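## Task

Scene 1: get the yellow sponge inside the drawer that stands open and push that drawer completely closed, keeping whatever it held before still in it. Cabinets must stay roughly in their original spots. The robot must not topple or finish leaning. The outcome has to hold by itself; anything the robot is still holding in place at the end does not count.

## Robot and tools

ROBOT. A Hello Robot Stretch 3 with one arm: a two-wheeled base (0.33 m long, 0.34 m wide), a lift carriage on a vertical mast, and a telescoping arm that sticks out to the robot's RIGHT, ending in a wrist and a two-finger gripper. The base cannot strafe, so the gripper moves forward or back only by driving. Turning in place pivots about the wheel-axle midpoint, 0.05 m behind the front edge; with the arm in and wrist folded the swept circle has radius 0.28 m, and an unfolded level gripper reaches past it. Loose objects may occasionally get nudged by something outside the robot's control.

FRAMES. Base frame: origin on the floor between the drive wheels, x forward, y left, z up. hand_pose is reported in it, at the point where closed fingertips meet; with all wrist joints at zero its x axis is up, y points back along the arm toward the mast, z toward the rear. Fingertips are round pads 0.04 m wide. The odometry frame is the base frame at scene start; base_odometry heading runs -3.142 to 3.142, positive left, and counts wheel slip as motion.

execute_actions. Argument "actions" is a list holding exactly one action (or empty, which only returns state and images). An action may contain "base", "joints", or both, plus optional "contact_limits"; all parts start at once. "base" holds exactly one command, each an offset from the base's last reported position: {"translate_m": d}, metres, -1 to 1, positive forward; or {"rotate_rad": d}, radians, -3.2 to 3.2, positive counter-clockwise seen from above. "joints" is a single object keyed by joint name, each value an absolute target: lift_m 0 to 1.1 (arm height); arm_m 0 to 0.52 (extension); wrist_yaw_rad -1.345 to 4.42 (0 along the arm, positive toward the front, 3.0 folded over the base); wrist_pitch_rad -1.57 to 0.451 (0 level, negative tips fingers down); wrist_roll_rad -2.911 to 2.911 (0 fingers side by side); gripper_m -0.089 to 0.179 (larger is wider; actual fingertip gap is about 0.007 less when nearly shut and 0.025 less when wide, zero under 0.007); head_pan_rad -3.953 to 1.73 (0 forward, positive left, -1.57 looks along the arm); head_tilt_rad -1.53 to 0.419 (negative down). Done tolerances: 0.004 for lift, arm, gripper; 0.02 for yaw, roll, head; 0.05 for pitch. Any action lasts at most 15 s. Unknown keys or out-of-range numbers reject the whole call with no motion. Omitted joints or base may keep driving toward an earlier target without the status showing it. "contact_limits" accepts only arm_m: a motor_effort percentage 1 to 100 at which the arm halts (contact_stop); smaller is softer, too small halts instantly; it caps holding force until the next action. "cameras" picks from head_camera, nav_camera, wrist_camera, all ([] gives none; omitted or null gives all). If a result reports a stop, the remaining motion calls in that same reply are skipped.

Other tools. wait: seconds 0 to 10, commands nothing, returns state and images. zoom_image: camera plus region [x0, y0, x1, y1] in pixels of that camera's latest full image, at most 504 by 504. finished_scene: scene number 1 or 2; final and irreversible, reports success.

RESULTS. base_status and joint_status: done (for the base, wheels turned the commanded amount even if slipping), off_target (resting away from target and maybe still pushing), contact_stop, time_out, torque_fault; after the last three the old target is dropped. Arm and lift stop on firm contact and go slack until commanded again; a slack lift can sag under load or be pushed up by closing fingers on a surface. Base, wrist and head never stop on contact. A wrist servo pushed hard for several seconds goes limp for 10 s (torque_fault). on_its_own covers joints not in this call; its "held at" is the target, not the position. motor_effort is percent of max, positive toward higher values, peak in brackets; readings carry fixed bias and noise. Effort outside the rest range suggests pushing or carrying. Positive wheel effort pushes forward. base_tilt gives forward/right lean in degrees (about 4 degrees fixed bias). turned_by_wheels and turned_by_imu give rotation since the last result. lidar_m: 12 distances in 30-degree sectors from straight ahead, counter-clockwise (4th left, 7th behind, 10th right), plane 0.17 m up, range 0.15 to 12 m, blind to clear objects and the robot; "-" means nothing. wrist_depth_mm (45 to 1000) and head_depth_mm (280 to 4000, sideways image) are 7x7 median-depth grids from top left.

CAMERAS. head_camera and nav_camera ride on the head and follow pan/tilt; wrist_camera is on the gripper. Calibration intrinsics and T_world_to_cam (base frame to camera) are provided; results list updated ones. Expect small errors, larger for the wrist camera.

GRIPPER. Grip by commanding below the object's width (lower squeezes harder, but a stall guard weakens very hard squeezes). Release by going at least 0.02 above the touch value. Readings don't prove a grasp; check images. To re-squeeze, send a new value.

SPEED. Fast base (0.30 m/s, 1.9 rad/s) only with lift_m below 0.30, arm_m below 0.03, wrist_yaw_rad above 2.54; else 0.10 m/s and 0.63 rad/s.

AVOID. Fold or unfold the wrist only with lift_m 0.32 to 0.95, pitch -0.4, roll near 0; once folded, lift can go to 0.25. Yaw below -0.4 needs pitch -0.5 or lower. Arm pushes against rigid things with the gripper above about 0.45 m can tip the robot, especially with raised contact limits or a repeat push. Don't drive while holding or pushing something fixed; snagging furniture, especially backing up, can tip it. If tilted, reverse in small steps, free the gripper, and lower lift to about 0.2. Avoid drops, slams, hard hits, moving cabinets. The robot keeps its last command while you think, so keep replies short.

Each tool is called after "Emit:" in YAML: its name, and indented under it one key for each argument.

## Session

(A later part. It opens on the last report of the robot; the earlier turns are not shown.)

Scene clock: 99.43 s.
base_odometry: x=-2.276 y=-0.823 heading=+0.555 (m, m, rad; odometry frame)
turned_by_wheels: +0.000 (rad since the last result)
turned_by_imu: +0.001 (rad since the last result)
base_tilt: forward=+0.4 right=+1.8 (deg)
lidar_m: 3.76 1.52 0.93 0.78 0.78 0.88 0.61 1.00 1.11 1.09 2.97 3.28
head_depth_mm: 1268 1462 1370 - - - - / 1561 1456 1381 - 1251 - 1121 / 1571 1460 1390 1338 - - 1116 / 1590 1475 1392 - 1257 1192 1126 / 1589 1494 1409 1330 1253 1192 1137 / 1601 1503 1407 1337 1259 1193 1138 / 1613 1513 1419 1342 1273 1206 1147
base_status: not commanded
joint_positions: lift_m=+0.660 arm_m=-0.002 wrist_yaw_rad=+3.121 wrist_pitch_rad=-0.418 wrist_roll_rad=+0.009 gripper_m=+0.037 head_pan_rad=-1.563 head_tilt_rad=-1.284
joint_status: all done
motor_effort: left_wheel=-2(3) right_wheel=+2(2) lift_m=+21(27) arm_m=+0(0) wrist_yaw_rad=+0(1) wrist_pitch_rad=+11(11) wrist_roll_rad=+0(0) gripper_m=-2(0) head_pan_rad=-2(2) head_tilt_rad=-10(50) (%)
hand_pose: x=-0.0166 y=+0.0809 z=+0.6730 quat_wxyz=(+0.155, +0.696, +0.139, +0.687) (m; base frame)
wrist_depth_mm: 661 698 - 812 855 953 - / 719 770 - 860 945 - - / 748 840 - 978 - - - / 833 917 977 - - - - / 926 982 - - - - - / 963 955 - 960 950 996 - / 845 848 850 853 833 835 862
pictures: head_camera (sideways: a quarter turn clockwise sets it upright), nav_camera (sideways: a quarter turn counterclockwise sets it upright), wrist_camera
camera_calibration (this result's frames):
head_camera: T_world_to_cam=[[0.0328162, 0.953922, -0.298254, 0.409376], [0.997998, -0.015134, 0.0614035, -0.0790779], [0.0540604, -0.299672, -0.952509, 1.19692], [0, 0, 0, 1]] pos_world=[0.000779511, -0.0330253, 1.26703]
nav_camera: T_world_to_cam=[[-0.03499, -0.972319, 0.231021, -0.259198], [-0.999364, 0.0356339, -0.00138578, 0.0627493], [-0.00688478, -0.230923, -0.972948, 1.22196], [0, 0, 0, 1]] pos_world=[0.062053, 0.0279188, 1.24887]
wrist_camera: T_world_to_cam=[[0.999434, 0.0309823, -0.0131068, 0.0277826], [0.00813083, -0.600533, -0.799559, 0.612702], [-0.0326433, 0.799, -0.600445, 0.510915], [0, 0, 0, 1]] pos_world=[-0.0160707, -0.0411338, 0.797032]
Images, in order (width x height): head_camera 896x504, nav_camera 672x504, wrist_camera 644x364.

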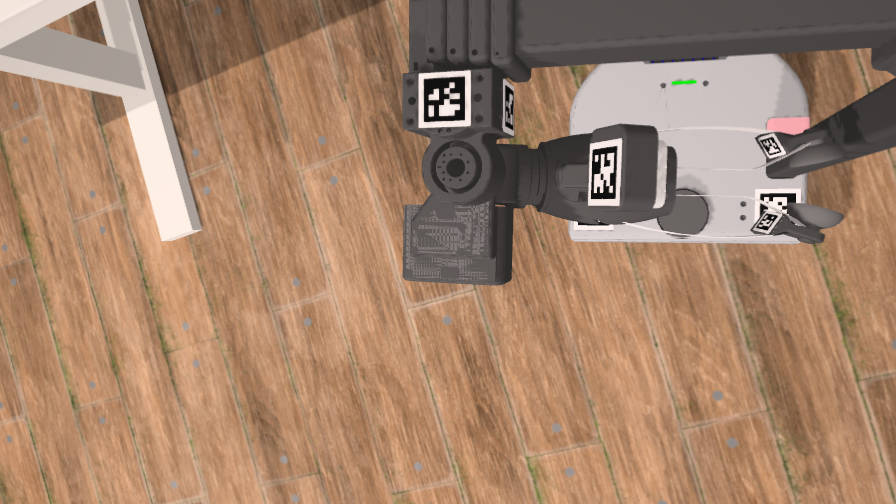

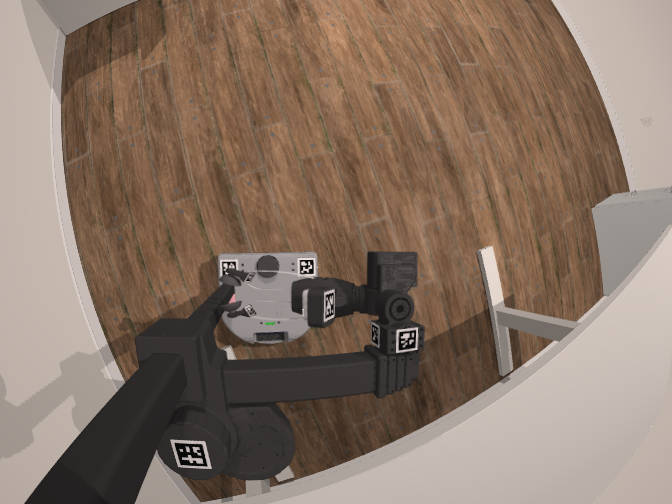

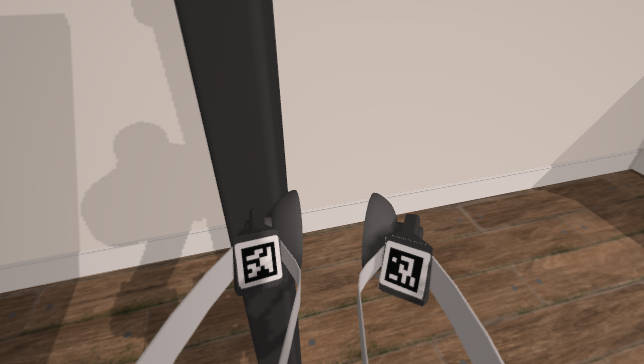

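Emit:
execute_actions:
  actions:
    - {"base":{"translate_m":0.13},"joints":{"wrist_yaw_rad":0,"gripper_m":0.15}}
  cameras: []

Emit:
execute_actions:
  actions:
    - {"joints":{"lift_m":1.09}}
  cameras: ["nav_camera"]

Emit:
execute_actions:
  actions:
    - {"base":{"rotate_rad":-1.35},"joints":{"head_tilt_rad":-0.7}}

Scene clock: 110.37 s.
base_odometry: x=-2.165 y=-0.754 heading=+0.555 (m, m, rad; odometry frame)
turned_by_wheels: +0.000 (rad since the last result)
turned_by_imu: +0.002 (rad since the last result)
base_tilt: forward=+0.3 right=+1.7 (deg)
lidar_m: 3.62 1.40 0.98 0.82 0.82 0.93 0.74 1.13 1.13 2.10 2.94 3.14
head_depth_mm: 1549 1444 1369 - - - - / 1561 1453 1374 - - - 1118 / 1574 1464 1415 - - - 1121 / 1586 1480 1391 1318 1255 1185 1130 / 1594 1493 1406 1324 1259 1190 1137 / 1601 1503 1412 1340 1264 1195 1142 / 1607 1507 1420 1337 1270 1207 1146
base_status: done
joint_positions: lift_m=+0.660 arm_m=-0.002 wrist_yaw_rad=+0.003 wrist_pitch_rad=-0.418 wrist_roll_rad=+0.009 gripper_m=+0.150 head_pan_rad=-1.563 head_tilt_rad=-1.284
joint_status: all done
motor_effort: left_wheel=-1(2) right_wheel=+2(8) lift_m=+21(21) arm_m=+1(0) wrist_yaw_rad=-4(6) wrist_pitch_rad=+11(11) wrist_roll_rad=+0(0) gripper_m=+0(99) head_pan_rad=-2(2) head_tilt_rad=-10(10) (%)
hand_pose: x=-0.0208 y=-0.3679 z=+0.6730 quat_wxyz=(+0.689, +0.147, -0.694, -0.147) (m; base frame)
wrist_depth_mm: - - - - - 824 - / - - - - - - - / - - - - - - - / - - - - - - - / - - - - - - - / 980 932 973 981 979 943 - / 860 832 867 848 848 853 841
pictures: none
No camera images: the call's "cameras" was empty. Leave "cameras" out to get every camera's image.

Scene clock: 115.10 s.
base_odometry: x=-2.165 y=-0.754 heading=+0.555 (m, m, rad; odometry frame)
turned_by_wheels: +0.000 (rad since the last result)
turned_by_imu: +0.001 (rad since the last result)
base_tilt: forward=+0.3 right=+1.9 (deg)
lidar_m: 3.62 1.41 0.97 0.82 0.82 0.93 0.74 1.13 1.13 2.11 2.94 3.17
head_depth_mm: 1516 1443 1375 1293 1234 1171 1111 / 1547 1455 1381 1303 1252 - 1115 / 1569 1464 1386 1315 1257 - 1118 / 1578 1483 1395 1320 1254 1188 1125 / 1593 1495 1407 1327 1256 1194 1136 / 1602 1502 1416 1331 1263 1196 1139 / 1609 1512 1425 1345 1274 1205 1142
base_status: not commanded
joint_positions: lift_m=+1.090 arm_m=-0.002 wrist_yaw_rad=+0.003 wrist_pitch_rad=-0.418 wrist_roll_rad=+0.009 gripper_m=+0.150 head_pan_rad=-1.563 head_tilt_rad=-1.284
joint_status: all done
motor_effort: left_wheel=-2(2) right_wheel=+3(2) lift_m=+37(39) arm_m=+0(0) wrist_yaw_rad=-4(4) wrist_pitch_rad=+10(11) wrist_roll_rad=+0(0) gripper_m=+1(0) head_pan_rad=-2(2) head_tilt_rad=-10(10) (%)
hand_pose: x=-0.0209 y=-0.3679 z=+1.1023 quat_wxyz=(+0.689, +0.147, -0.694, -0.147) (m; base frame)
wrist_depth_mm: - - - - - - - / - - - - 825 849 846 / - - - - 645 612 609 / - - - - - 484 477 / - - - - - 428 389 / - - - - - - 334 / - - - - - - 297
pictures: nav_camera (sideways: a quarter turn counterclockwise sets it upright)
camera_calibration (this result's frames):
nav_camera: T_world_to_cam=[[-0.0349902, -0.97235, 0.230893, -0.259031], [-0.999364, 0.0356346, -0.0013801, 0.0627419], [-0.00688584, -0.230794, -0.972978, 1.222], [0, 0, 0, 1]] pos_world=[0.0620529, 0.0279258, 1.24887]
Images, in order (width x height): nav_camera 672x504.

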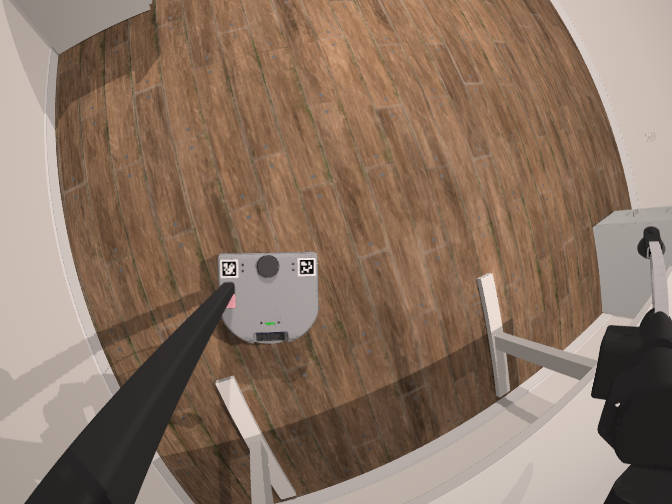

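Scene clock: 118.23 s.
base_odometry: x=-2.165 y=-0.754 heading=-0.795 (m, m, rad; odometry frame)
turned_by_wheels: -1.350 (rad since the last result)
turned_by_imu: -1.356 (rad since the last result)
base_tilt: forward=+0.2 right=+1.7 (deg)
lidar_m: 2.10 3.00 3.22 1.41 1.27 0.87 0.82 0.83 0.74 1.13 1.15 1.13
head_depth_mm: - - - - - 1278 1174 / - - - - - 1362 1204 / - 791 726 508 1518 1388 1205 / 969 936 729 526 468 1397 1211 / 966 946 670 531 471 1393 1215 / 962 960 688 535 474 1407 1220 / 962 974 693 537 466 1415 1222
base_status: done
joint_positions: lift_m=+1.090 arm_m=-0.001 wrist_yaw_rad=+0.002 wrist_pitch_rad=-0.418 wrist_roll_rad=+0.009 gripper_m=+0.150 head_pan_rad=-1.563 head_tilt_rad=-0.705
joint_status: all done
motor_effort: left_wheel=+1(4) right_wheel=-4(8) lift_m=+37(37) arm_m=+0(0) wrist_yaw_rad=-4(3) wrist_pitch_rad=+10(10) wrist_roll_rad=+0(0) gripper_m=+0(0) head_pan_rad=-3(2) head_tilt_rad=+3(41) (%)
hand_pose: x=-0.0210 y=-0.3679 z=+1.1023 quat_wxyz=(+0.689, +0.147, -0.694, -0.147) (m; base frame)
wrist_depth_mm: 822 839 846 832 849 863 845 / 856 844 862 848 847 875 909 / 603 608 605 576 618 610 964 / 478 477 487 476 479 480 474 / 394 409 393 395 392 403 393 / 344 315 337 337 336 324 330 / 292 293 291 292 291 292 288
pictures: head_camera (sideways: a quarter turn clockwise sets it upright), nav_camera (sideways: a quarter turn counterclockwise sets it upright), wrist_camera
camera_calibration (this result's frames):
head_camera: T_world_to_cam=[[0.0351988, 0.634988, -0.771719, 1.02617], [0.997721, 0.0221587, 0.0637396, -0.0821661], [0.0575742, -0.772204, -0.632761, 0.781236], [0, 0, 0, 1]] pos_world=[0.000879591, -0.0465147, 1.29149]
nav_camera: T_world_to_cam=[[-0.0371211, -0.687196, 0.725523, -0.903342], [-0.999306, 0.0278539, -0.0247465, 0.0931722], [-0.00320296, -0.725938, -0.687753, 0.851289], [0, 0, 0, 1]] pos_world=[0.0623011, -0.00538586, 1.24318]
wrist_camera: T_world_to_cam=[[-0.998462, -0.0538774, -0.0131074, -0.0214881], [-0.0218901, 0.600189, -0.799559, 1.12757], [0.0509451, -0.798042, -0.600445, 0.541383], [0, 0, 0, 1]] pos_world=[-0.0243533, -0.245864, 1.22635]
Images, in order (width x height): head_camera 896x504, nav_camera 672x504, wrist_camera 644x364.

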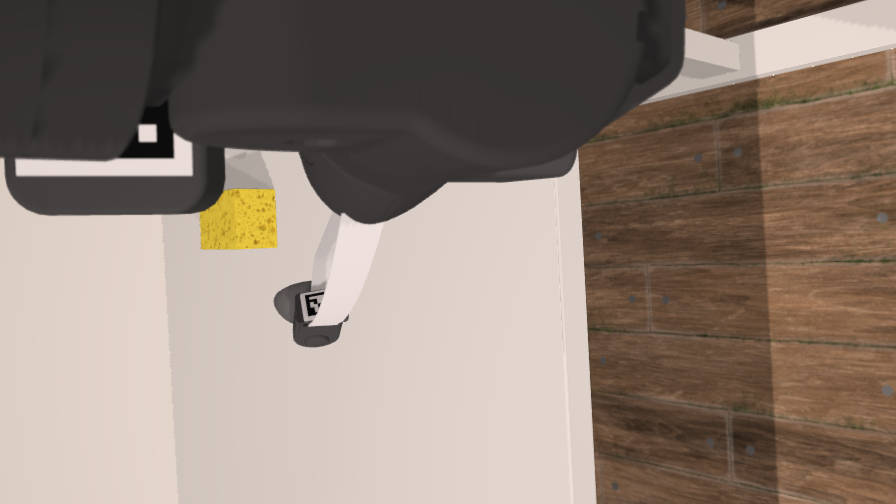

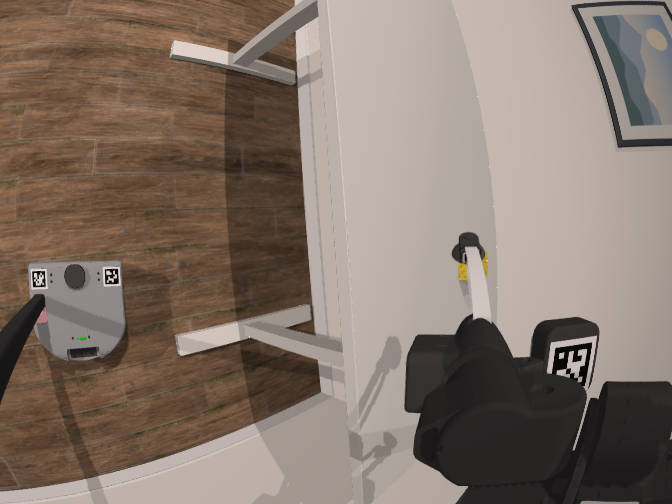

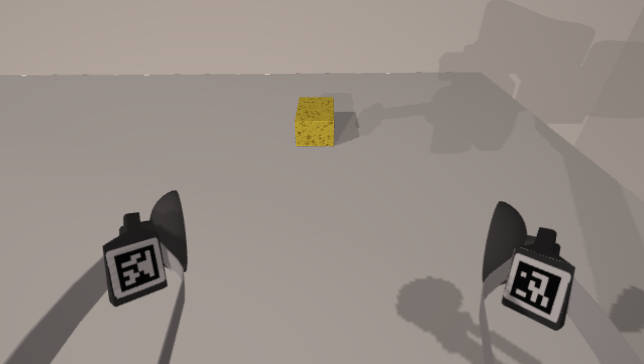

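Emit:
execute_actions:
  actions:
    - {"base":{"translate_m":0.025},"joints":{"arm_m":0.27,"lift_m":1.03}}
  cameras: ["wrist_camera"]

Scene clock: 125.90 s.
base_odometry: x=-2.148 y=-0.772 heading=-0.795 (m, m, rad; odometry frame)
turned_by_wheels: +0.000 (rad since the last result)
turned_by_imu: +0.002 (rad since the last result)
base_tilt: forward=+0.3 right=+1.7 (deg)
lidar_m: 2.07 2.97 3.21 1.41 1.30 0.90 0.84 0.86 0.75 1.13 1.15 1.11
head_depth_mm: - 780 656 516 1012 1247 1176 / - - 661 520 461 1376 1201 / - - 644 522 465 1389 1203 / 968 991 674 527 469 1392 1214 / 964 951 680 531 472 1398 1213 / 962 962 687 533 473 1413 1217 / 958 974 693 538 463 1417 1225
base_status: done
joint_positions: lift_m=+1.030 arm_m=+0.270 wrist_yaw_rad=+0.002 wrist_pitch_rad=-0.418 wrist_roll_rad=+0.009 gripper_m=+0.150 head_pan_rad=-1.563 head_tilt_rad=-0.705
joint_status: all done
motor_effort: left_wheel=+1(6) right_wheel=-3(5) lift_m=+21(34) arm_m=+4(5) wrist_yaw_rad=-3(3) wrist_pitch_rad=+10(11) wrist_roll_rad=+0(0) gripper_m=+0(1) head_pan_rad=-3(3) head_tilt_rad=+2(3) (%)
hand_pose: x=-0.0211 y=-0.6390 z=+1.0430 quat_wxyz=(+0.689, +0.147, -0.694, -0.147) (m; base frame)
wrist_depth_mm: 573 565 582 584 586 589 586 / 605 603 617 624 605 620 646 / 482 474 477 477 475 477 473 / 373 378 377 308 372 372 377 / 307 317 305 288 306 318 305 / 269 247 262 260 261 251 262 / 224 227 227 227 227 225 226
pictures: wrist_camera
camera_calibration (this result's frames):
wrist_camera: T_world_to_cam=[[-0.998489, -0.0533659, -0.0131075, -0.0366631], [-0.0215826, 0.6002, -0.799559, 1.24289], [0.0505363, -0.798068, -0.600445, 0.289352], [0, 0, 0, 1]] pos_world=[-0.0244057, -0.517014, 1.16702]
Images, in order (width x height): wrist_camera 644x364.

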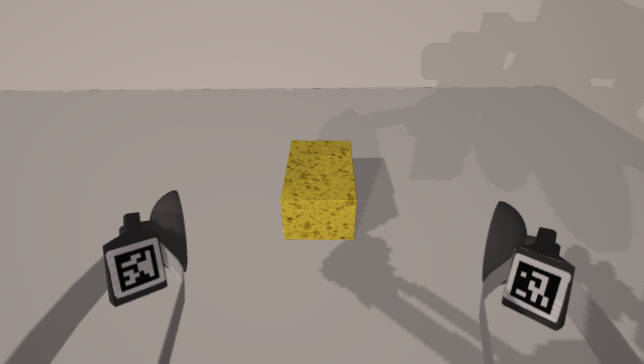

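Emit:
execute_actions:
  actions:
    - {"base":{"translate_m":0.012},"joints":{"arm_m":0.4,"lift_m":0.968}}
  cameras: ["wrist_camera"]

Scene clock: 132.43 s.
base_odometry: x=-2.140 y=-0.780 heading=-0.795 (m, m, rad; odometry frame)
turned_by_wheels: +0.000 (rad since the last result)
turned_by_imu: +0.002 (rad since the last result)
base_tilt: forward=+0.3 right=+1.7 (deg)
lidar_m: 2.07 2.95 3.18 1.45 1.32 0.91 0.86 0.87 0.75 1.12 1.15 1.09
head_depth_mm: 945 817 656 515 1002 1260 1177 / 941 - 662 518 462 1381 1198 / 955 - 642 522 465 1388 1207 / 966 965 674 526 468 1396 1208 / 961 949 680 531 471 1404 1214 / 959 960 685 533 462 1399 1222 / 957 974 693 538 464 1411 1225
base_status: done
joint_positions: lift_m=+0.968 arm_m=+0.400 wrist_yaw_rad=+0.002 wrist_pitch_rad=-0.418 wrist_roll_rad=+0.009 gripper_m=+0.150 head_pan_rad=-1.563 head_tilt_rad=-0.705
joint_status: all done
motor_effort: left_wheel=+1(4) right_wheel=-3(7) lift_m=+21(22) arm_m=+4(5) wrist_yaw_rad=-4(2) wrist_pitch_rad=+11(10) wrist_roll_rad=+0(0) gripper_m=+0(1) head_pan_rad=-2(3) head_tilt_rad=+2(3) (%)
hand_pose: x=-0.0211 y=-0.7690 z=+0.9810 quat_wxyz=(+0.689, +0.147, -0.695, -0.147) (m; base frame)
wrist_depth_mm: 451 449 448 452 458 458 467 / 471 472 476 474 460 466 461 / 341 337 338 340 338 336 335 / 264 263 267 186 263 264 262 / 218 226 218 154 210 226 217 / 192 175 180 134 174 179 185 / 160 162 157 151 157 161 160
pictures: wrist_camera
camera_calibration (this result's frames):
wrist_camera: T_world_to_cam=[[-0.998491, -0.0533191, -0.0131073, -0.0443883], [-0.0215544, 0.600197, -0.799562, 1.27135], [0.0504989, -0.798073, -0.600441, 0.148368], [0, 0, 0, 1]] pos_world=[-0.0244105, -0.64702, 1.10503]
Images, in order (width x height): wrist_camera 644x364.

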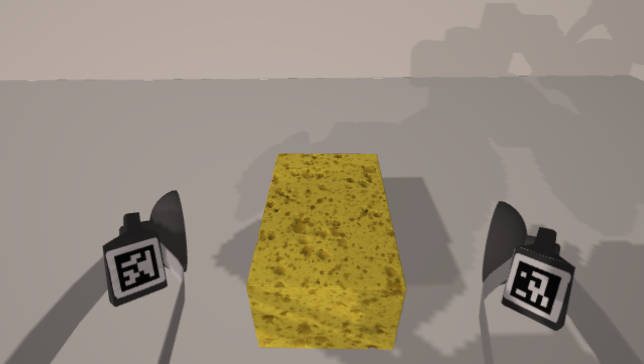

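Emit:
execute_actions:
  actions:
    - {"base":{"translate_m":0.006},"joints":{"arm_m":0.415,"lift_m":0.953}}
  cameras: ["wrist_camera"]

Emit:
execute_actions:
  actions:
    - {"joints":{"gripper_m":0.02}}
  cameras: ["wrist_camera"]

Emit:
execute_actions:
  actions:
    - {"joints":{"lift_m":1.0}}
  cameras: ["wrist_camera"]

Scene clock: 140.33 s.
base_odometry: x=-2.135 y=-0.785 heading=-0.795 (m, m, rad; odometry frame)
turned_by_wheels: +0.000 (rad since the last result)
turned_by_imu: +0.001 (rad since the last result)
base_tilt: forward=+0.2 right=+1.8 (deg)
lidar_m: 2.06 2.96 3.18 1.48 1.33 0.92 0.86 0.88 0.76 1.12 1.15 1.09
head_depth_mm: 955 817 653 515 460 1279 1183 / 945 - 662 519 462 1384 1195 / 954 - 643 523 465 1387 1206 / 964 963 674 526 468 1390 1208 / 961 949 679 531 470 1397 1215 / 962 963 687 534 462 1405 1221 / 957 972 693 538 463 1415 1222
base_status: done
joint_positions: lift_m=+0.953 arm_m=+0.415 wrist_yaw_rad=+0.002 wrist_pitch_rad=-0.418 wrist_roll_rad=+0.009 gripper_m=+0.150 head_pan_rad=-1.563 head_tilt_rad=-0.705
joint_status: all done
motor_effort: left_wheel=+1(4) right_wheel=-3(6) lift_m=+21(21) arm_m=+4(5) wrist_yaw_rad=-3(2) wrist_pitch_rad=+10(11) wrist_roll_rad=+0(0) gripper_m=+1(1) head_pan_rad=-2(2) head_tilt_rad=+2(3) (%)
hand_pose: x=-0.0211 y=-0.7840 z=+0.9660 quat_wxyz=(+0.689, +0.147, -0.695, -0.147) (m; base frame)
wrist_depth_mm: 434 433 433 437 441 444 448 / 417 421 421 419 415 416 420 / 306 303 305 304 304 304 302 / 240 240 238 160 227 239 236 / 196 204 196 132 143 203 195 / 174 158 162 112 116 162 166 / 142 146 141 122 127 145 145
pictures: wrist_camera
camera_calibration (this result's frames):
wrist_camera: T_world_to_cam=[[-0.998492, -0.0533191, -0.0131072, -0.0453845], [-0.0215544, 0.600197, -0.799562, 1.26836], [0.0504988, -0.798073, -0.600441, 0.127393], [0, 0, 0, 1]] pos_world=[-0.0244105, -0.662016, 1.09003]
Images, in order (width x height): wrist_camera 644x364.

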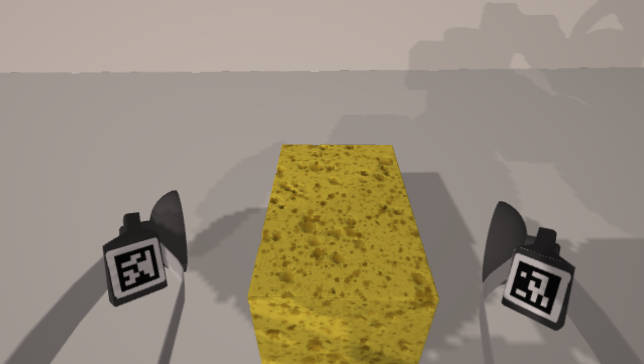

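Scene clock: 142.13 s.
base_odometry: x=-2.135 y=-0.785 heading=-0.795 (m, m, rad; odometry frame)
turned_by_wheels: +0.000 (rad since the last result)
turned_by_imu: +0.001 (rad since the last result)
base_tilt: forward=+0.3 right=+1.8 (deg)
lidar_m: 2.05 2.95 3.18 1.48 1.33 0.92 0.86 0.88 0.76 1.12 1.14 1.10
head_depth_mm: 959 818 654 515 460 1283 1180 / 941 - 662 519 462 1378 1196 / 955 - 644 523 465 1392 1206 / 965 938 673 527 469 1390 1205 / 961 951 679 530 470 1400 1217 / 958 961 686 534 461 1410 1219 / 955 975 693 537 463 1420 1227
base_status: not commanded
joint_positions: lift_m=+0.953 arm_m=+0.415 wrist_yaw_rad=+0.002 wrist_pitch_rad=-0.418 wrist_roll_rad=+0.009 gripper_m=+0.021 head_pan_rad=-1.563 head_tilt_rad=-0.705
joint_status: all done
motor_effort: left_wheel=+1(2) right_wheel=-4(3) lift_m=+21(22) arm_m=+4(5) wrist_yaw_rad=-3(3) wrist_pitch_rad=+11(11) wrist_roll_rad=+0(0) gripper_m=-23(100) head_pan_rad=-2(3) head_tilt_rad=+2(2) (%)
hand_pose: x=-0.0211 y=-0.7840 z=+0.9661 quat_wxyz=(+0.689, +0.147, -0.695, -0.147) (m; base frame)
wrist_depth_mm: 436 436 437 441 438 442 447 / 425 421 420 417 419 418 413 / 306 304 305 305 304 303 301 / 241 239 240 160 228 238 238 / 197 198 140 132 132 197 196 / 168 168 118 114 116 166 166 / 145 146 142 125 131 144 145
pictures: wrist_camera
camera_calibration (this result's frames):
wrist_camera: T_world_to_cam=[[-0.998492, -0.0533214, -0.0130963, -0.0453977], [-0.0215544, 0.600037, -0.799682, 1.2684], [0.0504985, -0.798193, -0.600281, 0.127151], [0, 0, 0, 1]] pos_world=[-0.0244105, -0.662016, 1.09005]
Images, in order (width x height): wrist_camera 644x364.

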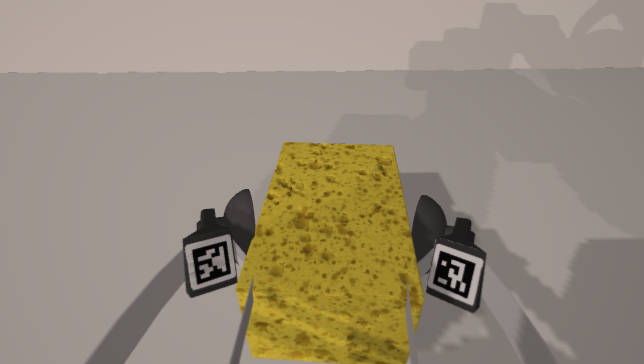

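Scene clock: 143.40 s.
base_odometry: x=-2.135 y=-0.785 heading=-0.795 (m, m, rad; odometry frame)
turned_by_wheels: +0.000 (rad since the last result)
turned_by_imu: +0.000 (rad since the last result)
base_tilt: forward=+0.3 right=+1.8 (deg)
lidar_m: 2.06 2.95 3.18 1.49 1.33 0.92 0.86 0.88 0.76 1.13 1.15 1.09
head_depth_mm: - 878 656 515 460 1279 1181 / - 826 662 518 462 1379 1196 / - 792 669 522 465 1392 1207 / 964 938 673 527 468 1397 1210 / 964 953 680 530 471 1401 1210 / 960 961 687 535 462 1409 1217 / 959 975 694 538 464 1420 1227
base_status: not commanded
joint_positions: lift_m=+1.000 arm_m=+0.415 wrist_yaw_rad=+0.002 wrist_pitch_rad=-0.418 wrist_roll_rad=+0.009 gripper_m=+0.021 head_pan_rad=-1.563 head_tilt_rad=-0.705
joint_status: all done
motor_effort: left_wheel=+1(1) right_wheel=-3(4) lift_m=+37(39) arm_m=+5(5) wrist_yaw_rad=-3(3) wrist_pitch_rad=+11(11) wrist_roll_rad=+0(0) gripper_m=-23(23) head_pan_rad=-2(2) head_tilt_rad=+3(2) (%)
hand_pose: x=-0.0211 y=-0.7841 z=+1.0124 quat_wxyz=(+0.689, +0.147, -0.695, -0.147) (m; base frame)
wrist_depth_mm: 434 433 436 442 444 442 450 / 469 474 483 477 482 483 489 / 406 403 406 411 409 403 408 / 320 320 319 163 307 319 317 / 264 262 141 133 133 263 265 / 224 225 117 114 116 222 222 / 194 194 189 125 130 193 194
pictures: wrist_camera
camera_calibration (this result's frames):
wrist_camera: T_world_to_cam=[[-0.998491, -0.0533231, -0.0130966, -0.0447922], [-0.021555, 0.600033, -0.799685, 1.30543], [0.0505001, -0.798196, -0.600277, 0.154937], [0, 0, 0, 1]] pos_world=[-0.0244104, -0.662019, 1.13635]
Images, in order (width x height): wrist_camera 644x364.

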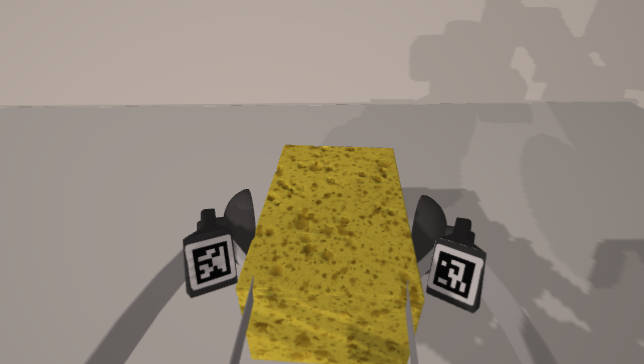

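Emit:
execute_actions:
  actions:
    - {"base":{"rotate_rad":-1.89},"joints":{"arm_m":0.0,"lift_m":1.05,"head_pan_rad":-2.8}}
  cameras: ["nav_camera"]

Emit:
execute_actions:
  actions:
    - {"base":{"translate_m":-0.6}}
  cameras: []

Emit:
execute_actions:
  actions:
    - {"base":{"translate_m":-0.98},"joints":{"lift_m":0.8,"head_pan_rad":-1.6}}
  cameras: ["nav_camera"]

Emit:
execute_actions:
  actions:
    - {"base":{"rotate_rad":0.32},"joints":{"head_tilt_rad":-0.9}}

Scene clock: 161.90 s.
base_odometry: x=-2.135 y=-0.785 heading=-2.685 (m, m, rad; odometry frame)
turned_by_wheels: -1.890 (rad since the last result)
turned_by_imu: -1.897 (rad since the last result)
base_tilt: forward=+0.2 right=+1.8 (deg)
lidar_m: 0.76 1.13 1.09 1.12 2.91 3.12 3.66 1.42 1.08 0.87 0.86 0.94
head_depth_mm: - - - - - 1374 1197 / - - - - 1553 1377 1200 / - - - - 1562 1390 1207 / - - - - 1599 1396 1214 / - - - - 1649 1404 1214 / - - - - 1668 1411 1220 / - - - - 1678 1419 1223
base_status: done
joint_positions: lift_m=+1.050 arm_m=+0.000 wrist_yaw_rad=+0.001 wrist_pitch_rad=-0.418 wrist_roll_rad=+0.009 gripper_m=+0.021 head_pan_rad=-2.793 head_tilt_rad=-0.704
joint_status: all done
motor_effort: left_wheel=+2(5) right_wheel=-4(11) lift_m=+38(40) arm_m=-3(3) wrist_yaw_rad=-3(3) wrist_pitch_rad=+11(10) wrist_roll_rad=+0(1) gripper_m=-23(22) head_pan_rad=-3(35) head_tilt_rad=+3(2) (%)
hand_pose: x=-0.0212 y=-0.3697 z=+1.0624 quat_wxyz=(+0.689, +0.147, -0.695, -0.147) (m; base frame)
wrist_depth_mm: 511 541 582 639 699 785 871 / 547 590 638 707 796 855 981 / 595 634 702 752 841 963 - / 639 703 748 163 941 - - / 704 763 141 133 133 - - / 761 857 117 114 116 - - / 846 992 - 125 130 - -
pictures: nav_camera (sideways: a quarter turn counterclockwise sets it upright)
camera_calibration (this result's frames):
nav_camera: T_world_to_cam=[[-0.659886, -0.194789, 0.725677, -0.899745], [-0.307967, 0.951075, -0.0247545, 0.0889654], [-0.685352, -0.23982, -0.68759, 0.855238], [0, 0, 0, 1]] pos_world=[0.019808, -0.0547706, 1.24318]
Images, in order (width x height): nav_camera 672x504.

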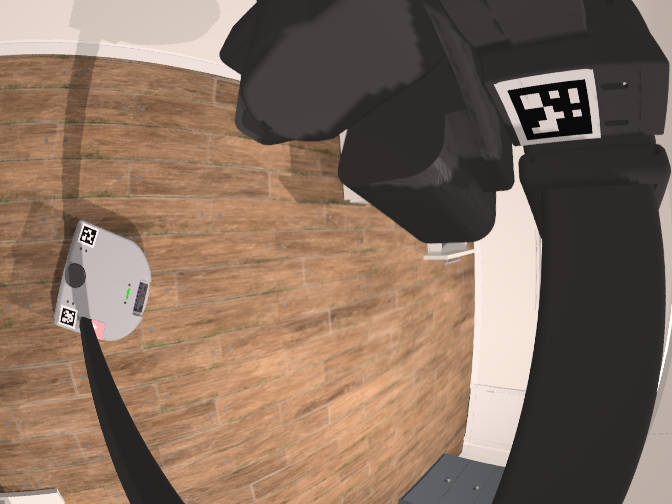

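Scene clock: 168.83 s.
base_odometry: x=-1.597 y=-0.520 heading=-2.684 (m, m, rad; odometry frame)
turned_by_wheels: +0.000 (rad since the last result)
turned_by_imu: +0.000 (rad since the last result)
base_tilt: forward=+0.3 right=+1.8 (deg)
lidar_m: 1.36 1.68 1.39 2.04 2.68 2.62 3.10 1.30 0.98 1.10 1.08 1.18
head_depth_mm: - - - - - 1376 1194 / - - - - 1547 1380 1204 / - - - - 1555 1385 1205 / - - - - 1601 1394 1212 / - - - - 1636 1408 1217 / - - - - 1665 1407 1221 / - - - - 1460 1396 1225
base_status: done
joint_positions: lift_m=+1.050 arm_m=+0.000 wrist_yaw_rad=+0.001 wrist_pitch_rad=-0.418 wrist_roll_rad=+0.009 gripper_m=+0.021 head_pan_rad=-2.793 head_tilt_rad=-0.704
joint_status: not commanded
motor_effort: left_wheel=+2(1) right_wheel=-3(8) lift_m=+38(38) arm_m=-3(2) wrist_yaw_rad=-2(4) wrist_pitch_rad=+10(11) wrist_roll_rad=+0(0) gripper_m=-22(22) head_pan_rad=-3(3) head_tilt_rad=+2(3) (%)
hand_pose: x=-0.0212 y=-0.3697 z=+1.0624 quat_wxyz=(+0.689, +0.147, -0.695, -0.147) (m; base frame)
wrist_depth_mm: 695 762 805 887 953 - - / 739 783 870 934 - - - / 787 867 943 - - - - / 868 952 - 163 - 994 949 / 960 - 141 133 133 970 819 / - - 117 114 116 936 819 / - - - 125 130 - -
pictures: none
No camera images: the call's "cameras" was empty. Leave "cameras" out to get every camera's image.

Scene clock: 180.07 s.
base_odometry: x=-0.718 y=-0.087 heading=-2.684 (m, m, rad; odometry frame)
turned_by_wheels: +0.000 (rad since the last result)
turned_by_imu: +0.000 (rad since the last result)
base_tilt: forward=+0.2 right=+1.8 (deg)
lidar_m: 2.34 2.15 2.37 2.33 1.88 1.96 2.20 2.18 1.85 0.88 0.87 1.58
head_depth_mm: 1534 1730 1991 1967 1612 1379 - / 1473 1644 1871 1970 1625 1380 - / 1421 1582 1792 1947 570 - - / 1361 1515 1694 1149 982 1367 1202 / 1311 1456 1300 1115 988 1336 1213 / 1269 1402 1305 1095 993 854 1219 / 1223 1346 1315 1070 1118 1381 1222
base_status: done
joint_positions: lift_m=+0.800 arm_m=+0.000 wrist_yaw_rad=+0.001 wrist_pitch_rad=-0.418 wrist_roll_rad=+0.009 gripper_m=+0.021 head_pan_rad=-1.607 head_tilt_rad=-0.704
joint_status: all done
motor_effort: left_wheel=+1(2) right_wheel=-3(9) lift_m=+22(35) arm_m=-4(3) wrist_yaw_rad=-2(2) wrist_pitch_rad=+10(10) wrist_roll_rad=+0(0) gripper_m=-23(23) head_pan_rad=+3(33) head_tilt_rad=+3(2) (%)
hand_pose: x=-0.0212 y=-0.3697 z=+0.8131 quat_wxyz=(+0.689, +0.147, -0.695, -0.147) (m; base frame)
wrist_depth_mm: 996 - - - - - - / - 986 909 - - - - / - 731 736 822 - - - / - 743 721 163 - - - / - 637 141 133 133 - - / - 417 117 114 116 - - / - 968 980 125 130 - 993
pictures: nav_camera (sideways: a quarter turn counterclockwise sets it upright)
camera_calibration (this result's frames):
nav_camera: T_world_to_cam=[[-0.0671386, -0.684751, 0.725678, -0.903361], [-0.997131, 0.0715328, -0.0247545, 0.0931693], [-0.0349591, -0.725258, -0.687589, 0.85127], [0, 0, 0, 1]] pos_world=[0.0620112, -0.00785224, 1.24318]
Images, in order (width x height): nav_camera 672x504.

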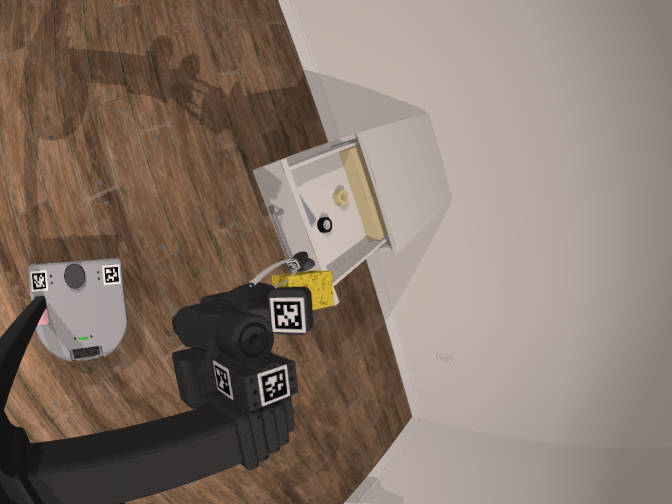

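Scene clock: 181.57 s.
base_odometry: x=-0.718 y=-0.087 heading=-2.364 (m, m, rad; odometry frame)
turned_by_wheels: +0.320 (rad since the last result)
turned_by_imu: +0.322 (rad since the last result)
base_tilt: forward=+0.3 right=+1.9 (deg)
lidar_m: 2.15 2.36 2.43 2.30 2.14 2.30 2.17 2.22 0.92 0.86 1.49 1.93
head_depth_mm: 1372 1557 1774 917 1449 - 1086 / 1356 1159 1092 888 1439 - 1096 / 1332 1170 1093 833 - - 1102 / 1341 1178 1086 984 1429 1274 1141 / 1333 1275 1706 1631 1449 1272 1145 / 1318 1512 1782 1683 1452 1284 1150 / 1307 1502 1757 1688 1468 1291 1155
base_status: done
joint_positions: lift_m=+0.800 arm_m=+0.000 wrist_yaw_rad=+0.001 wrist_pitch_rad=-0.418 wrist_roll_rad=+0.009 gripper_m=+0.021 head_pan_rad=-1.607 head_tilt_rad=-0.889
joint_status: all done
motor_effort: left_wheel=-1(5) right_wheel=+2(8) lift_m=+22(21) arm_m=-3(2) wrist_yaw_rad=-2(2) wrist_pitch_rad=+10(11) wrist_roll_rad=+0(0) gripper_m=-23(22) head_pan_rad=+3(4) head_tilt_rad=-8(30) (%)
hand_pose: x=-0.0212 y=-0.3697 z=+0.8131 quat_wxyz=(+0.689, +0.147, -0.695, -0.147) (m; base frame)
wrist_depth_mm: - - - - - - - / - - - 887 912 - - / - - - 730 747 - - / - - - 163 706 - - / - - 140 134 133 461 - / - - 117 114 116 494 - / 997 - 997 124 130 997 -
pictures: head_camera (sideways: a quarter turn clockwise sets it upright), nav_camera (sideways: a quarter turn counterclockwise sets it upright), wrist_camera
camera_calibration (this result's frames):
head_camera: T_world_to_cam=[[0.0675895, 0.763305, -0.642493, 0.85757], [0.997306, -0.0332952, 0.0653595, -0.084257], [0.0284973, -0.64518, -0.763499, 0.951452], [0, 0, 0, 1]] pos_world=[-0.00104648, -0.043534, 1.28292]
nav_camera: T_world_to_cam=[[-0.0714495, -0.806047, 0.587524, -0.723316], [-0.996997, 0.0753515, -0.0178684, 0.0841984], [-0.029868, -0.587036, -0.80901, 1.00913], [0, 0, 0, 1]] pos_world=[0.0624059, 0.00302788, 1.24287]
wrist_camera: T_world_to_cam=[[-0.998509, -0.0529912, -0.013101, -0.0252575], [-0.021352, 0.60004, -0.799685, 0.89744], [0.0502374, -0.798213, -0.600277, 0.365999], [0, 0, 0, 1]] pos_world=[-0.0244445, -0.247694, 0.937039]
Images, in order (width x height): head_camera 896x504, nav_camera 672x504, wrist_camera 644x364.

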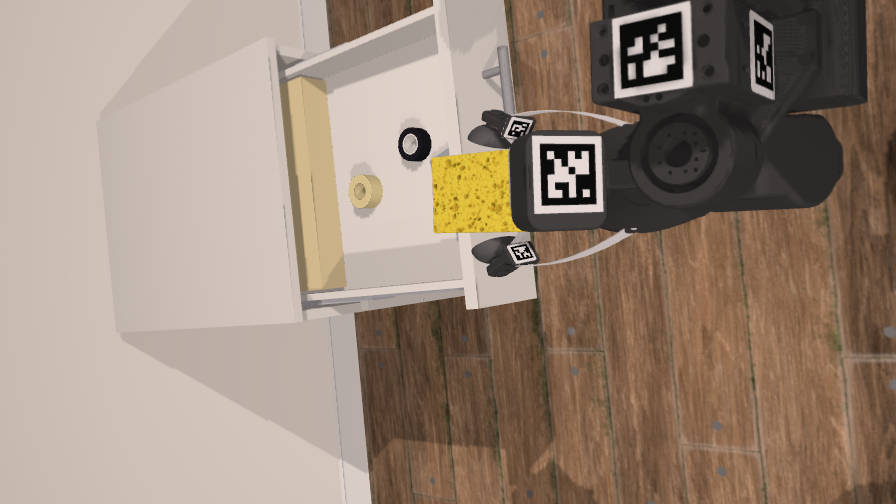

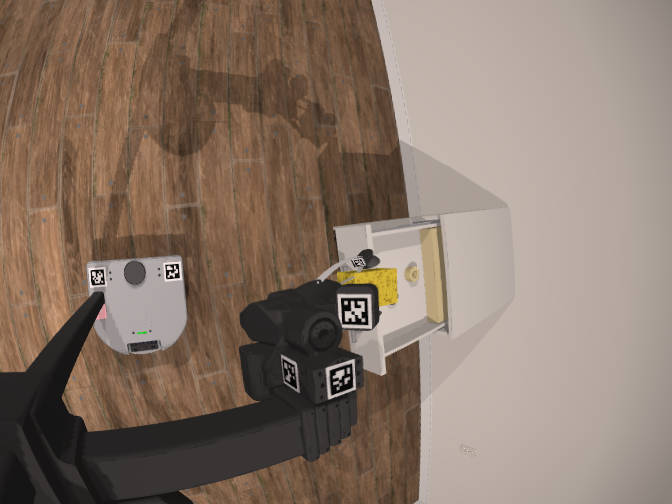

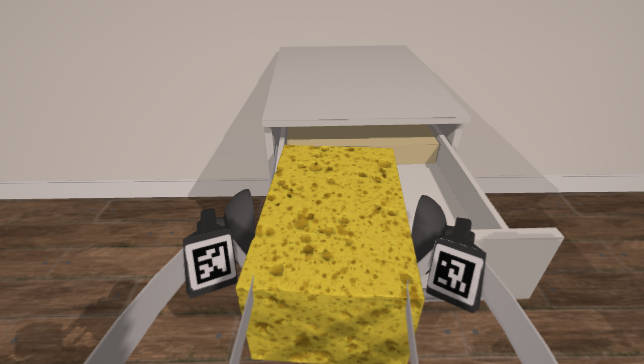

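Emit:
execute_actions:
  actions:
    - {"base":{"rotate_rad":0.1},"joints":{"wrist_pitch_rad":-1.15,"lift_m":0.85}}
  cameras: []

Emit:
execute_actions:
  actions:
    - {"base":{"translate_m":-0.07},"joints":{"arm_m":0.47}}

Scene clock: 196.90 s.
base_odometry: x=-0.718 y=-0.087 heading=-2.265 (m, m, rad; odometry frame)
turned_by_wheels: +0.100 (rad since the last result)
turned_by_imu: +0.102 (rad since the last result)
base_tilt: forward=+0.2 right=+1.8 (deg)
lidar_m: 2.15 2.37 2.37 1.95 1.89 2.24 2.17 2.02 0.89 0.86 1.53 2.13
head_depth_mm: 1325 1150 1059 964 - - 1090 / 1320 1159 1085 959 1443 - 1097 / 1334 1170 1087 978 1191 - 1102 / 1331 1260 1113 1182 1435 1245 1140 / 1341 1540 1822 1666 1443 1278 1150 / 1339 1546 1824 1688 1455 1280 1150 / 1338 1549 1838 1689 1468 1290 1158
base_status: done
joint_positions: lift_m=+0.850 arm_m=+0.000 wrist_yaw_rad=+0.001 wrist_pitch_rad=-1.153 wrist_roll_rad=+0.009 gripper_m=+0.021 head_pan_rad=-1.607 head_tilt_rad=-0.889
joint_status: all done
motor_effort: left_wheel=-2(4) right_wheel=+3(8) lift_m=+37(39) arm_m=-2(3) wrist_yaw_rad=-3(2) wrist_pitch_rad=+2(10) wrist_roll_rad=+0(0) gripper_m=-23(24) head_pan_rad=+3(3) head_tilt_rad=-7(7) (%)
hand_pose: x=-0.0215 y=-0.2273 z=+0.7444 quat_wxyz=(+0.590, +0.384, -0.595, -0.387) (m; base frame)
wrist_depth_mm: - - - - 977 - - / - - - - - 983 - / - - - - 967 968 960 / 992 990 976 162 945 957 938 / 976 964 140 133 133 924 911 / 932 944 117 114 114 878 853 / 910 909 874 125 125 863 866
pictures: none
No camera images: the call's "cameras" was empty. Leave "cameras" out to get every camera's image.

Scene clock: 201.53 s.
base_odometry: x=-0.673 y=-0.033 heading=-2.265 (m, m, rad; odometry frame)
turned_by_wheels: +0.000 (rad since the last result)
turned_by_imu: +0.001 (rad since the last result)
base_tilt: forward=+0.4 right=+1.7 (deg)
lidar_m: 2.22 2.42 2.37 1.88 1.88 2.17 2.11 2.02 0.89 0.86 1.52 2.12
head_depth_mm: 1320 - - 873 1388 1254 1125 / 1260 1124 1084 967 1398 1263 1131 / - 1128 1061 965 1404 1271 1134 / 1324 1182 1067 980 1412 1270 1141 / 1334 1512 1777 1642 1445 1279 1142 / 1340 1542 1823 1677 1452 1283 1149 / 1344 1540 1834 1685 1457 1289 1154
base_status: done
joint_positions: lift_m=+0.850 arm_m=+0.470 wrist_yaw_rad=+0.001 wrist_pitch_rad=-1.154 wrist_roll_rad=+0.009 gripper_m=+0.021 head_pan_rad=-1.607 head_tilt_rad=-0.889
joint_status: all done
motor_effort: left_wheel=-2(5) right_wheel=+2(6) lift_m=+37(37) arm_m=+4(6) wrist_yaw_rad=-2(3) wrist_pitch_rad=+2(2) wrist_roll_rad=+0(0) gripper_m=-23(23) head_pan_rad=+3(3) head_tilt_rad=-7(7) (%)
hand_pose: x=-0.0215 y=-0.6964 z=+0.7443 quat_wxyz=(+0.590, +0.384, -0.595, -0.388) (m; base frame)
wrist_depth_mm: - - 311 311 307 302 300 / - - 414 394 382 378 372 / - - 991 427 421 411 946 / 991 - 420 162 401 402 937 / 985 972 140 133 133 389 373 / 932 931 117 114 116 375 353 / 917 886 344 125 131 361 348
pictures: head_camera (sideways: a quarter turn clockwise sets it upright), nav_camera (sideways: a quarter turn counterclockwise sets it upright), wrist_camera
camera_calibration (this result's frames):
head_camera: T_world_to_cam=[[0.0674631, 0.763425, -0.642363, 0.8574], [0.997311, -0.033136, 0.06536, -0.0842577], [0.0286121, -0.645045, -0.763608, 0.951594], [0, 0, 0, 1]] pos_world=[-0.00103893, -0.043532, 1.28291]
nav_camera: T_world_to_cam=[[-0.0713155, -0.806159, 0.587386, -0.723137], [-0.99701, 0.0751844, -0.0178617, 0.0841898], [-0.0297629, -0.586903, -0.80911, 1.00926], [0, 0, 0, 1]] pos_world=[0.0624058, 0.00304754, 1.24287]
wrist_camera: T_world_to_cam=[[-0.998568, -0.03018, -0.044173, -0.00475109], [-0.0212709, 0.981593, -0.189798, 0.850199], [0.049088, -0.188587, -0.980829, 0.771783], [0, 0, 0, 1]] pos_world=[-0.0245451, -0.689144, 0.918143]
Images, in order (width x height): head_camera 896x504, nav_camera 672x504, wrist_camera 644x364.

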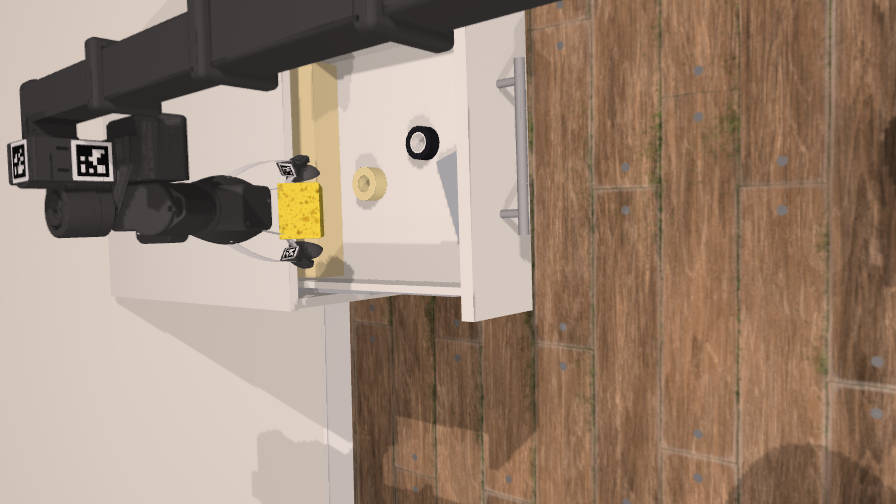

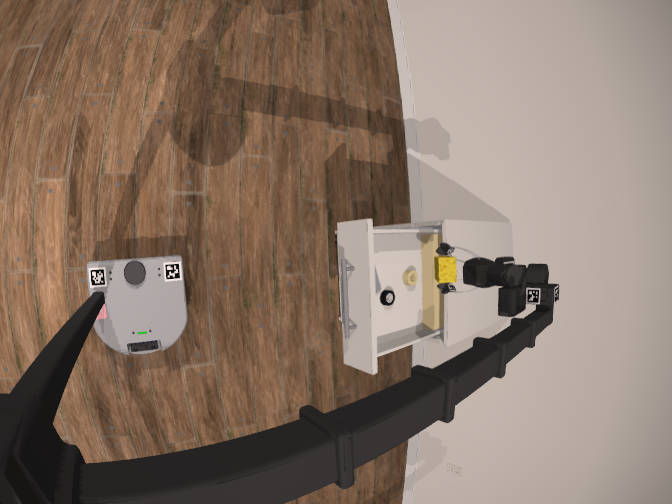

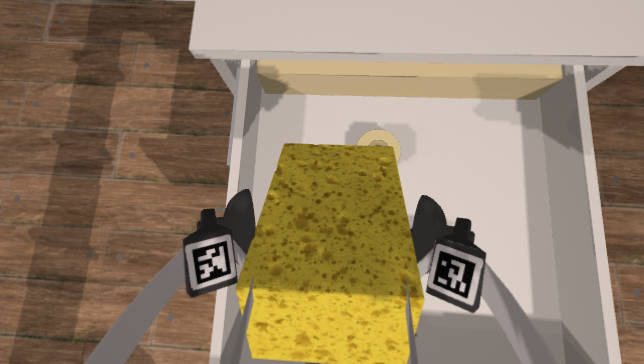

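Emit:
execute_actions:
  actions:
    - {"base":{"translate_m":0.025},"joints":{"lift_m":0.75,"arm_m":0.49}}
  cameras: []

Emit:
execute_actions:
  actions:
    - {"joints":{"lift_m":0.7}}

Scene clock: 218.20 s.
base_odometry: x=-0.689 y=-0.053 heading=-2.265 (m, m, rad; odometry frame)
turned_by_wheels: +0.000 (rad since the last result)
turned_by_imu: +0.001 (rad since the last result)
base_tilt: forward=+0.3 right=+1.8 (deg)
lidar_m: 2.20 2.40 2.37 1.88 1.89 2.19 2.13 2.02 0.89 0.86 1.53 2.12
head_depth_mm: 1327 1228 1029 - - 1236 1110 / 1318 - 1088 960 1397 1260 1128 / 1332 - 1064 961 1397 1264 1136 / 1341 1185 1070 970 1409 1276 1142 / 1332 1539 1818 1671 1448 1280 1145 / 1342 1549 1831 1679 1450 1288 1148 / 1345 1554 1832 1691 1468 1287 1153
base_status: done
joint_positions: lift_m=+0.750 arm_m=+0.490 wrist_yaw_rad=+0.001 wrist_pitch_rad=-1.154 wrist_roll_rad=+0.009 gripper_m=+0.021 head_pan_rad=-1.607 head_tilt_rad=-0.889
joint_status: all done
motor_effort: left_wheel=-1(2) right_wheel=+1(11) lift_m=+21(34) arm_m=+4(4) wrist_yaw_rad=-2(4) wrist_pitch_rad=+3(3) wrist_roll_rad=+0(0) gripper_m=-23(23) head_pan_rad=+3(3) head_tilt_rad=-7(7) (%)
hand_pose: x=-0.0215 y=-0.7163 z=+0.6450 quat_wxyz=(+0.590, +0.384, -0.595, -0.388) (m; base frame)
wrist_depth_mm: 980 989 286 285 279 276 273 / 978 949 327 326 319 315 314 / 929 881 319 315 306 310 303 / 908 888 310 162 294 298 294 / 842 860 141 133 133 291 286 / 825 826 117 114 116 277 278 / 805 792 229 125 131 273 268
pictures: none
No camera images: the call's "cameras" was empty. Leave "cameras" out to get every camera's image.

Scene clock: 219.50 s.
base_odometry: x=-0.689 y=-0.053 heading=-2.265 (m, m, rad; odometry frame)
turned_by_wheels: +0.000 (rad since the last result)
turned_by_imu: +0.000 (rad since the last result)
base_tilt: forward=+0.3 right=+1.8 (deg)
lidar_m: 2.20 2.40 2.37 1.87 1.88 2.19 2.13 2.02 0.90 0.87 1.52 2.12
head_depth_mm: 1329 1223 1053 935 - - 1119 / 1308 1193 - 872 1390 1263 1128 / 1328 1239 1081 931 1404 1266 1132 / 1334 1185 1074 955 1417 1270 1141 / 1332 1551 1820 1669 1445 1272 1143 / 1338 1550 1816 1682 1455 1282 1150 / 1343 1552 1835 1687 1463 1289 1155
base_status: not commanded
joint_positions: lift_m=+0.700 arm_m=+0.490 wrist_yaw_rad=+0.001 wrist_pitch_rad=-1.154 wrist_roll_rad=+0.009 gripper_m=+0.021 head_pan_rad=-1.607 head_tilt_rad=-0.889
joint_status: all done
motor_effort: left_wheel=-2(2) right_wheel=+2(2) lift_m=+21(22) arm_m=+4(4) wrist_yaw_rad=-1(0) wrist_pitch_rad=+2(3) wrist_roll_rad=+0(0) gripper_m=-23(22) head_pan_rad=+3(3) head_tilt_rad=-7(7) (%)
hand_pose: x=-0.0215 y=-0.7163 z=+0.5950 quat_wxyz=(+0.590, +0.384, -0.595, -0.388) (m; base frame)
wrist_depth_mm: 918 906 255 273 266 263 258 / 871 894 267 271 266 265 263 / 881 853 240 262 250 255 252 / 821 835 218 162 248 247 244 / 816 809 140 133 133 240 236 / 785 776 117 114 116 218 230 / 753 745 205 125 131 224 223
pictures: head_camera (sideways: a quarter turn clockwise sets it upright), nav_camera (sideways: a quarter turn counterclockwise sets it upright), wrist_camera
camera_calibration (this result's frames):
head_camera: T_world_to_cam=[[0.067463, 0.763425, -0.642363, 0.8574], [0.997311, -0.0331358, 0.06536, -0.0842577], [0.0286123, -0.645045, -0.763608, 0.951594], [0, 0, 0, 1]] pos_world=[-0.00103892, -0.043532, 1.28291]
nav_camera: T_world_to_cam=[[-0.0713153, -0.806159, 0.587386, -0.723137], [-0.99701, 0.0751841, -0.0178617, 0.0841898], [-0.0297627, -0.586903, -0.80911, 1.00926], [0, 0, 0, 1]] pos_world=[0.0624058, 0.00304755, 1.24287]
wrist_camera: T_world_to_cam=[[-0.998568, -0.0301659, -0.044182, -0.0119349], [-0.0212706, 0.981651, -0.189496, 0.841275], [0.0490876, -0.188285, -0.980887, 0.621781], [0, 0, 0, 1]] pos_world=[-0.0245451, -0.709127, 0.768787]
Images, in order (width x height): head_camera 896x504, nav_camera 672x504, wrist_camera 644x364.

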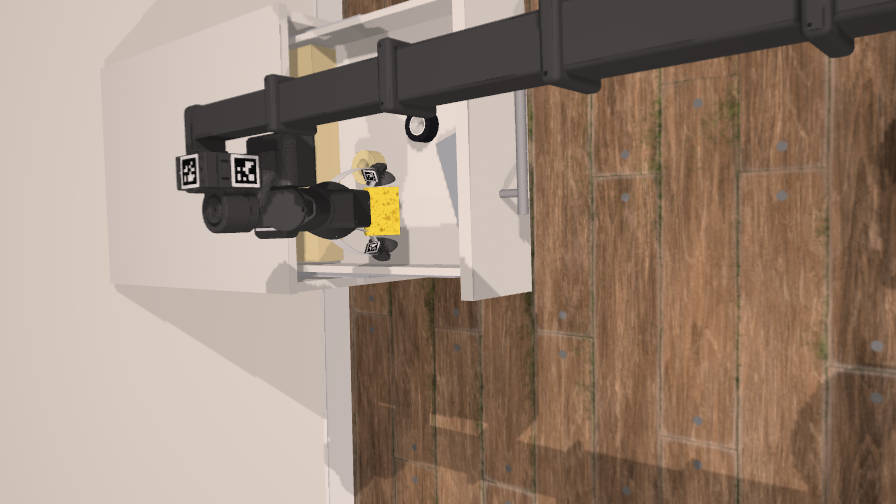

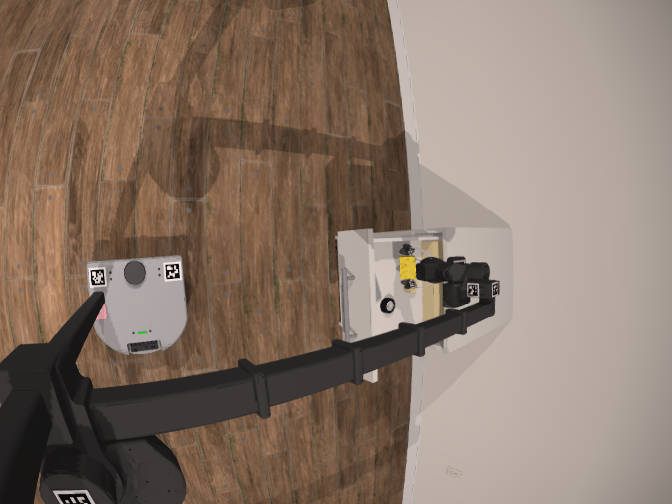

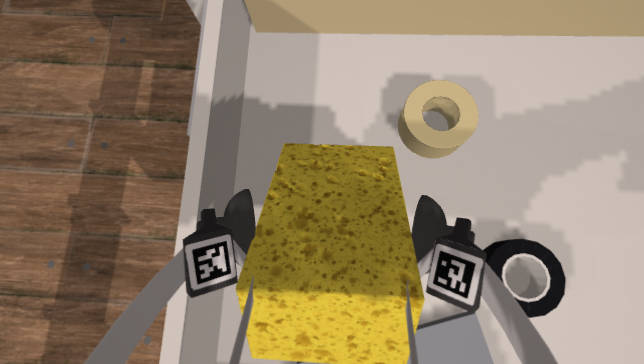

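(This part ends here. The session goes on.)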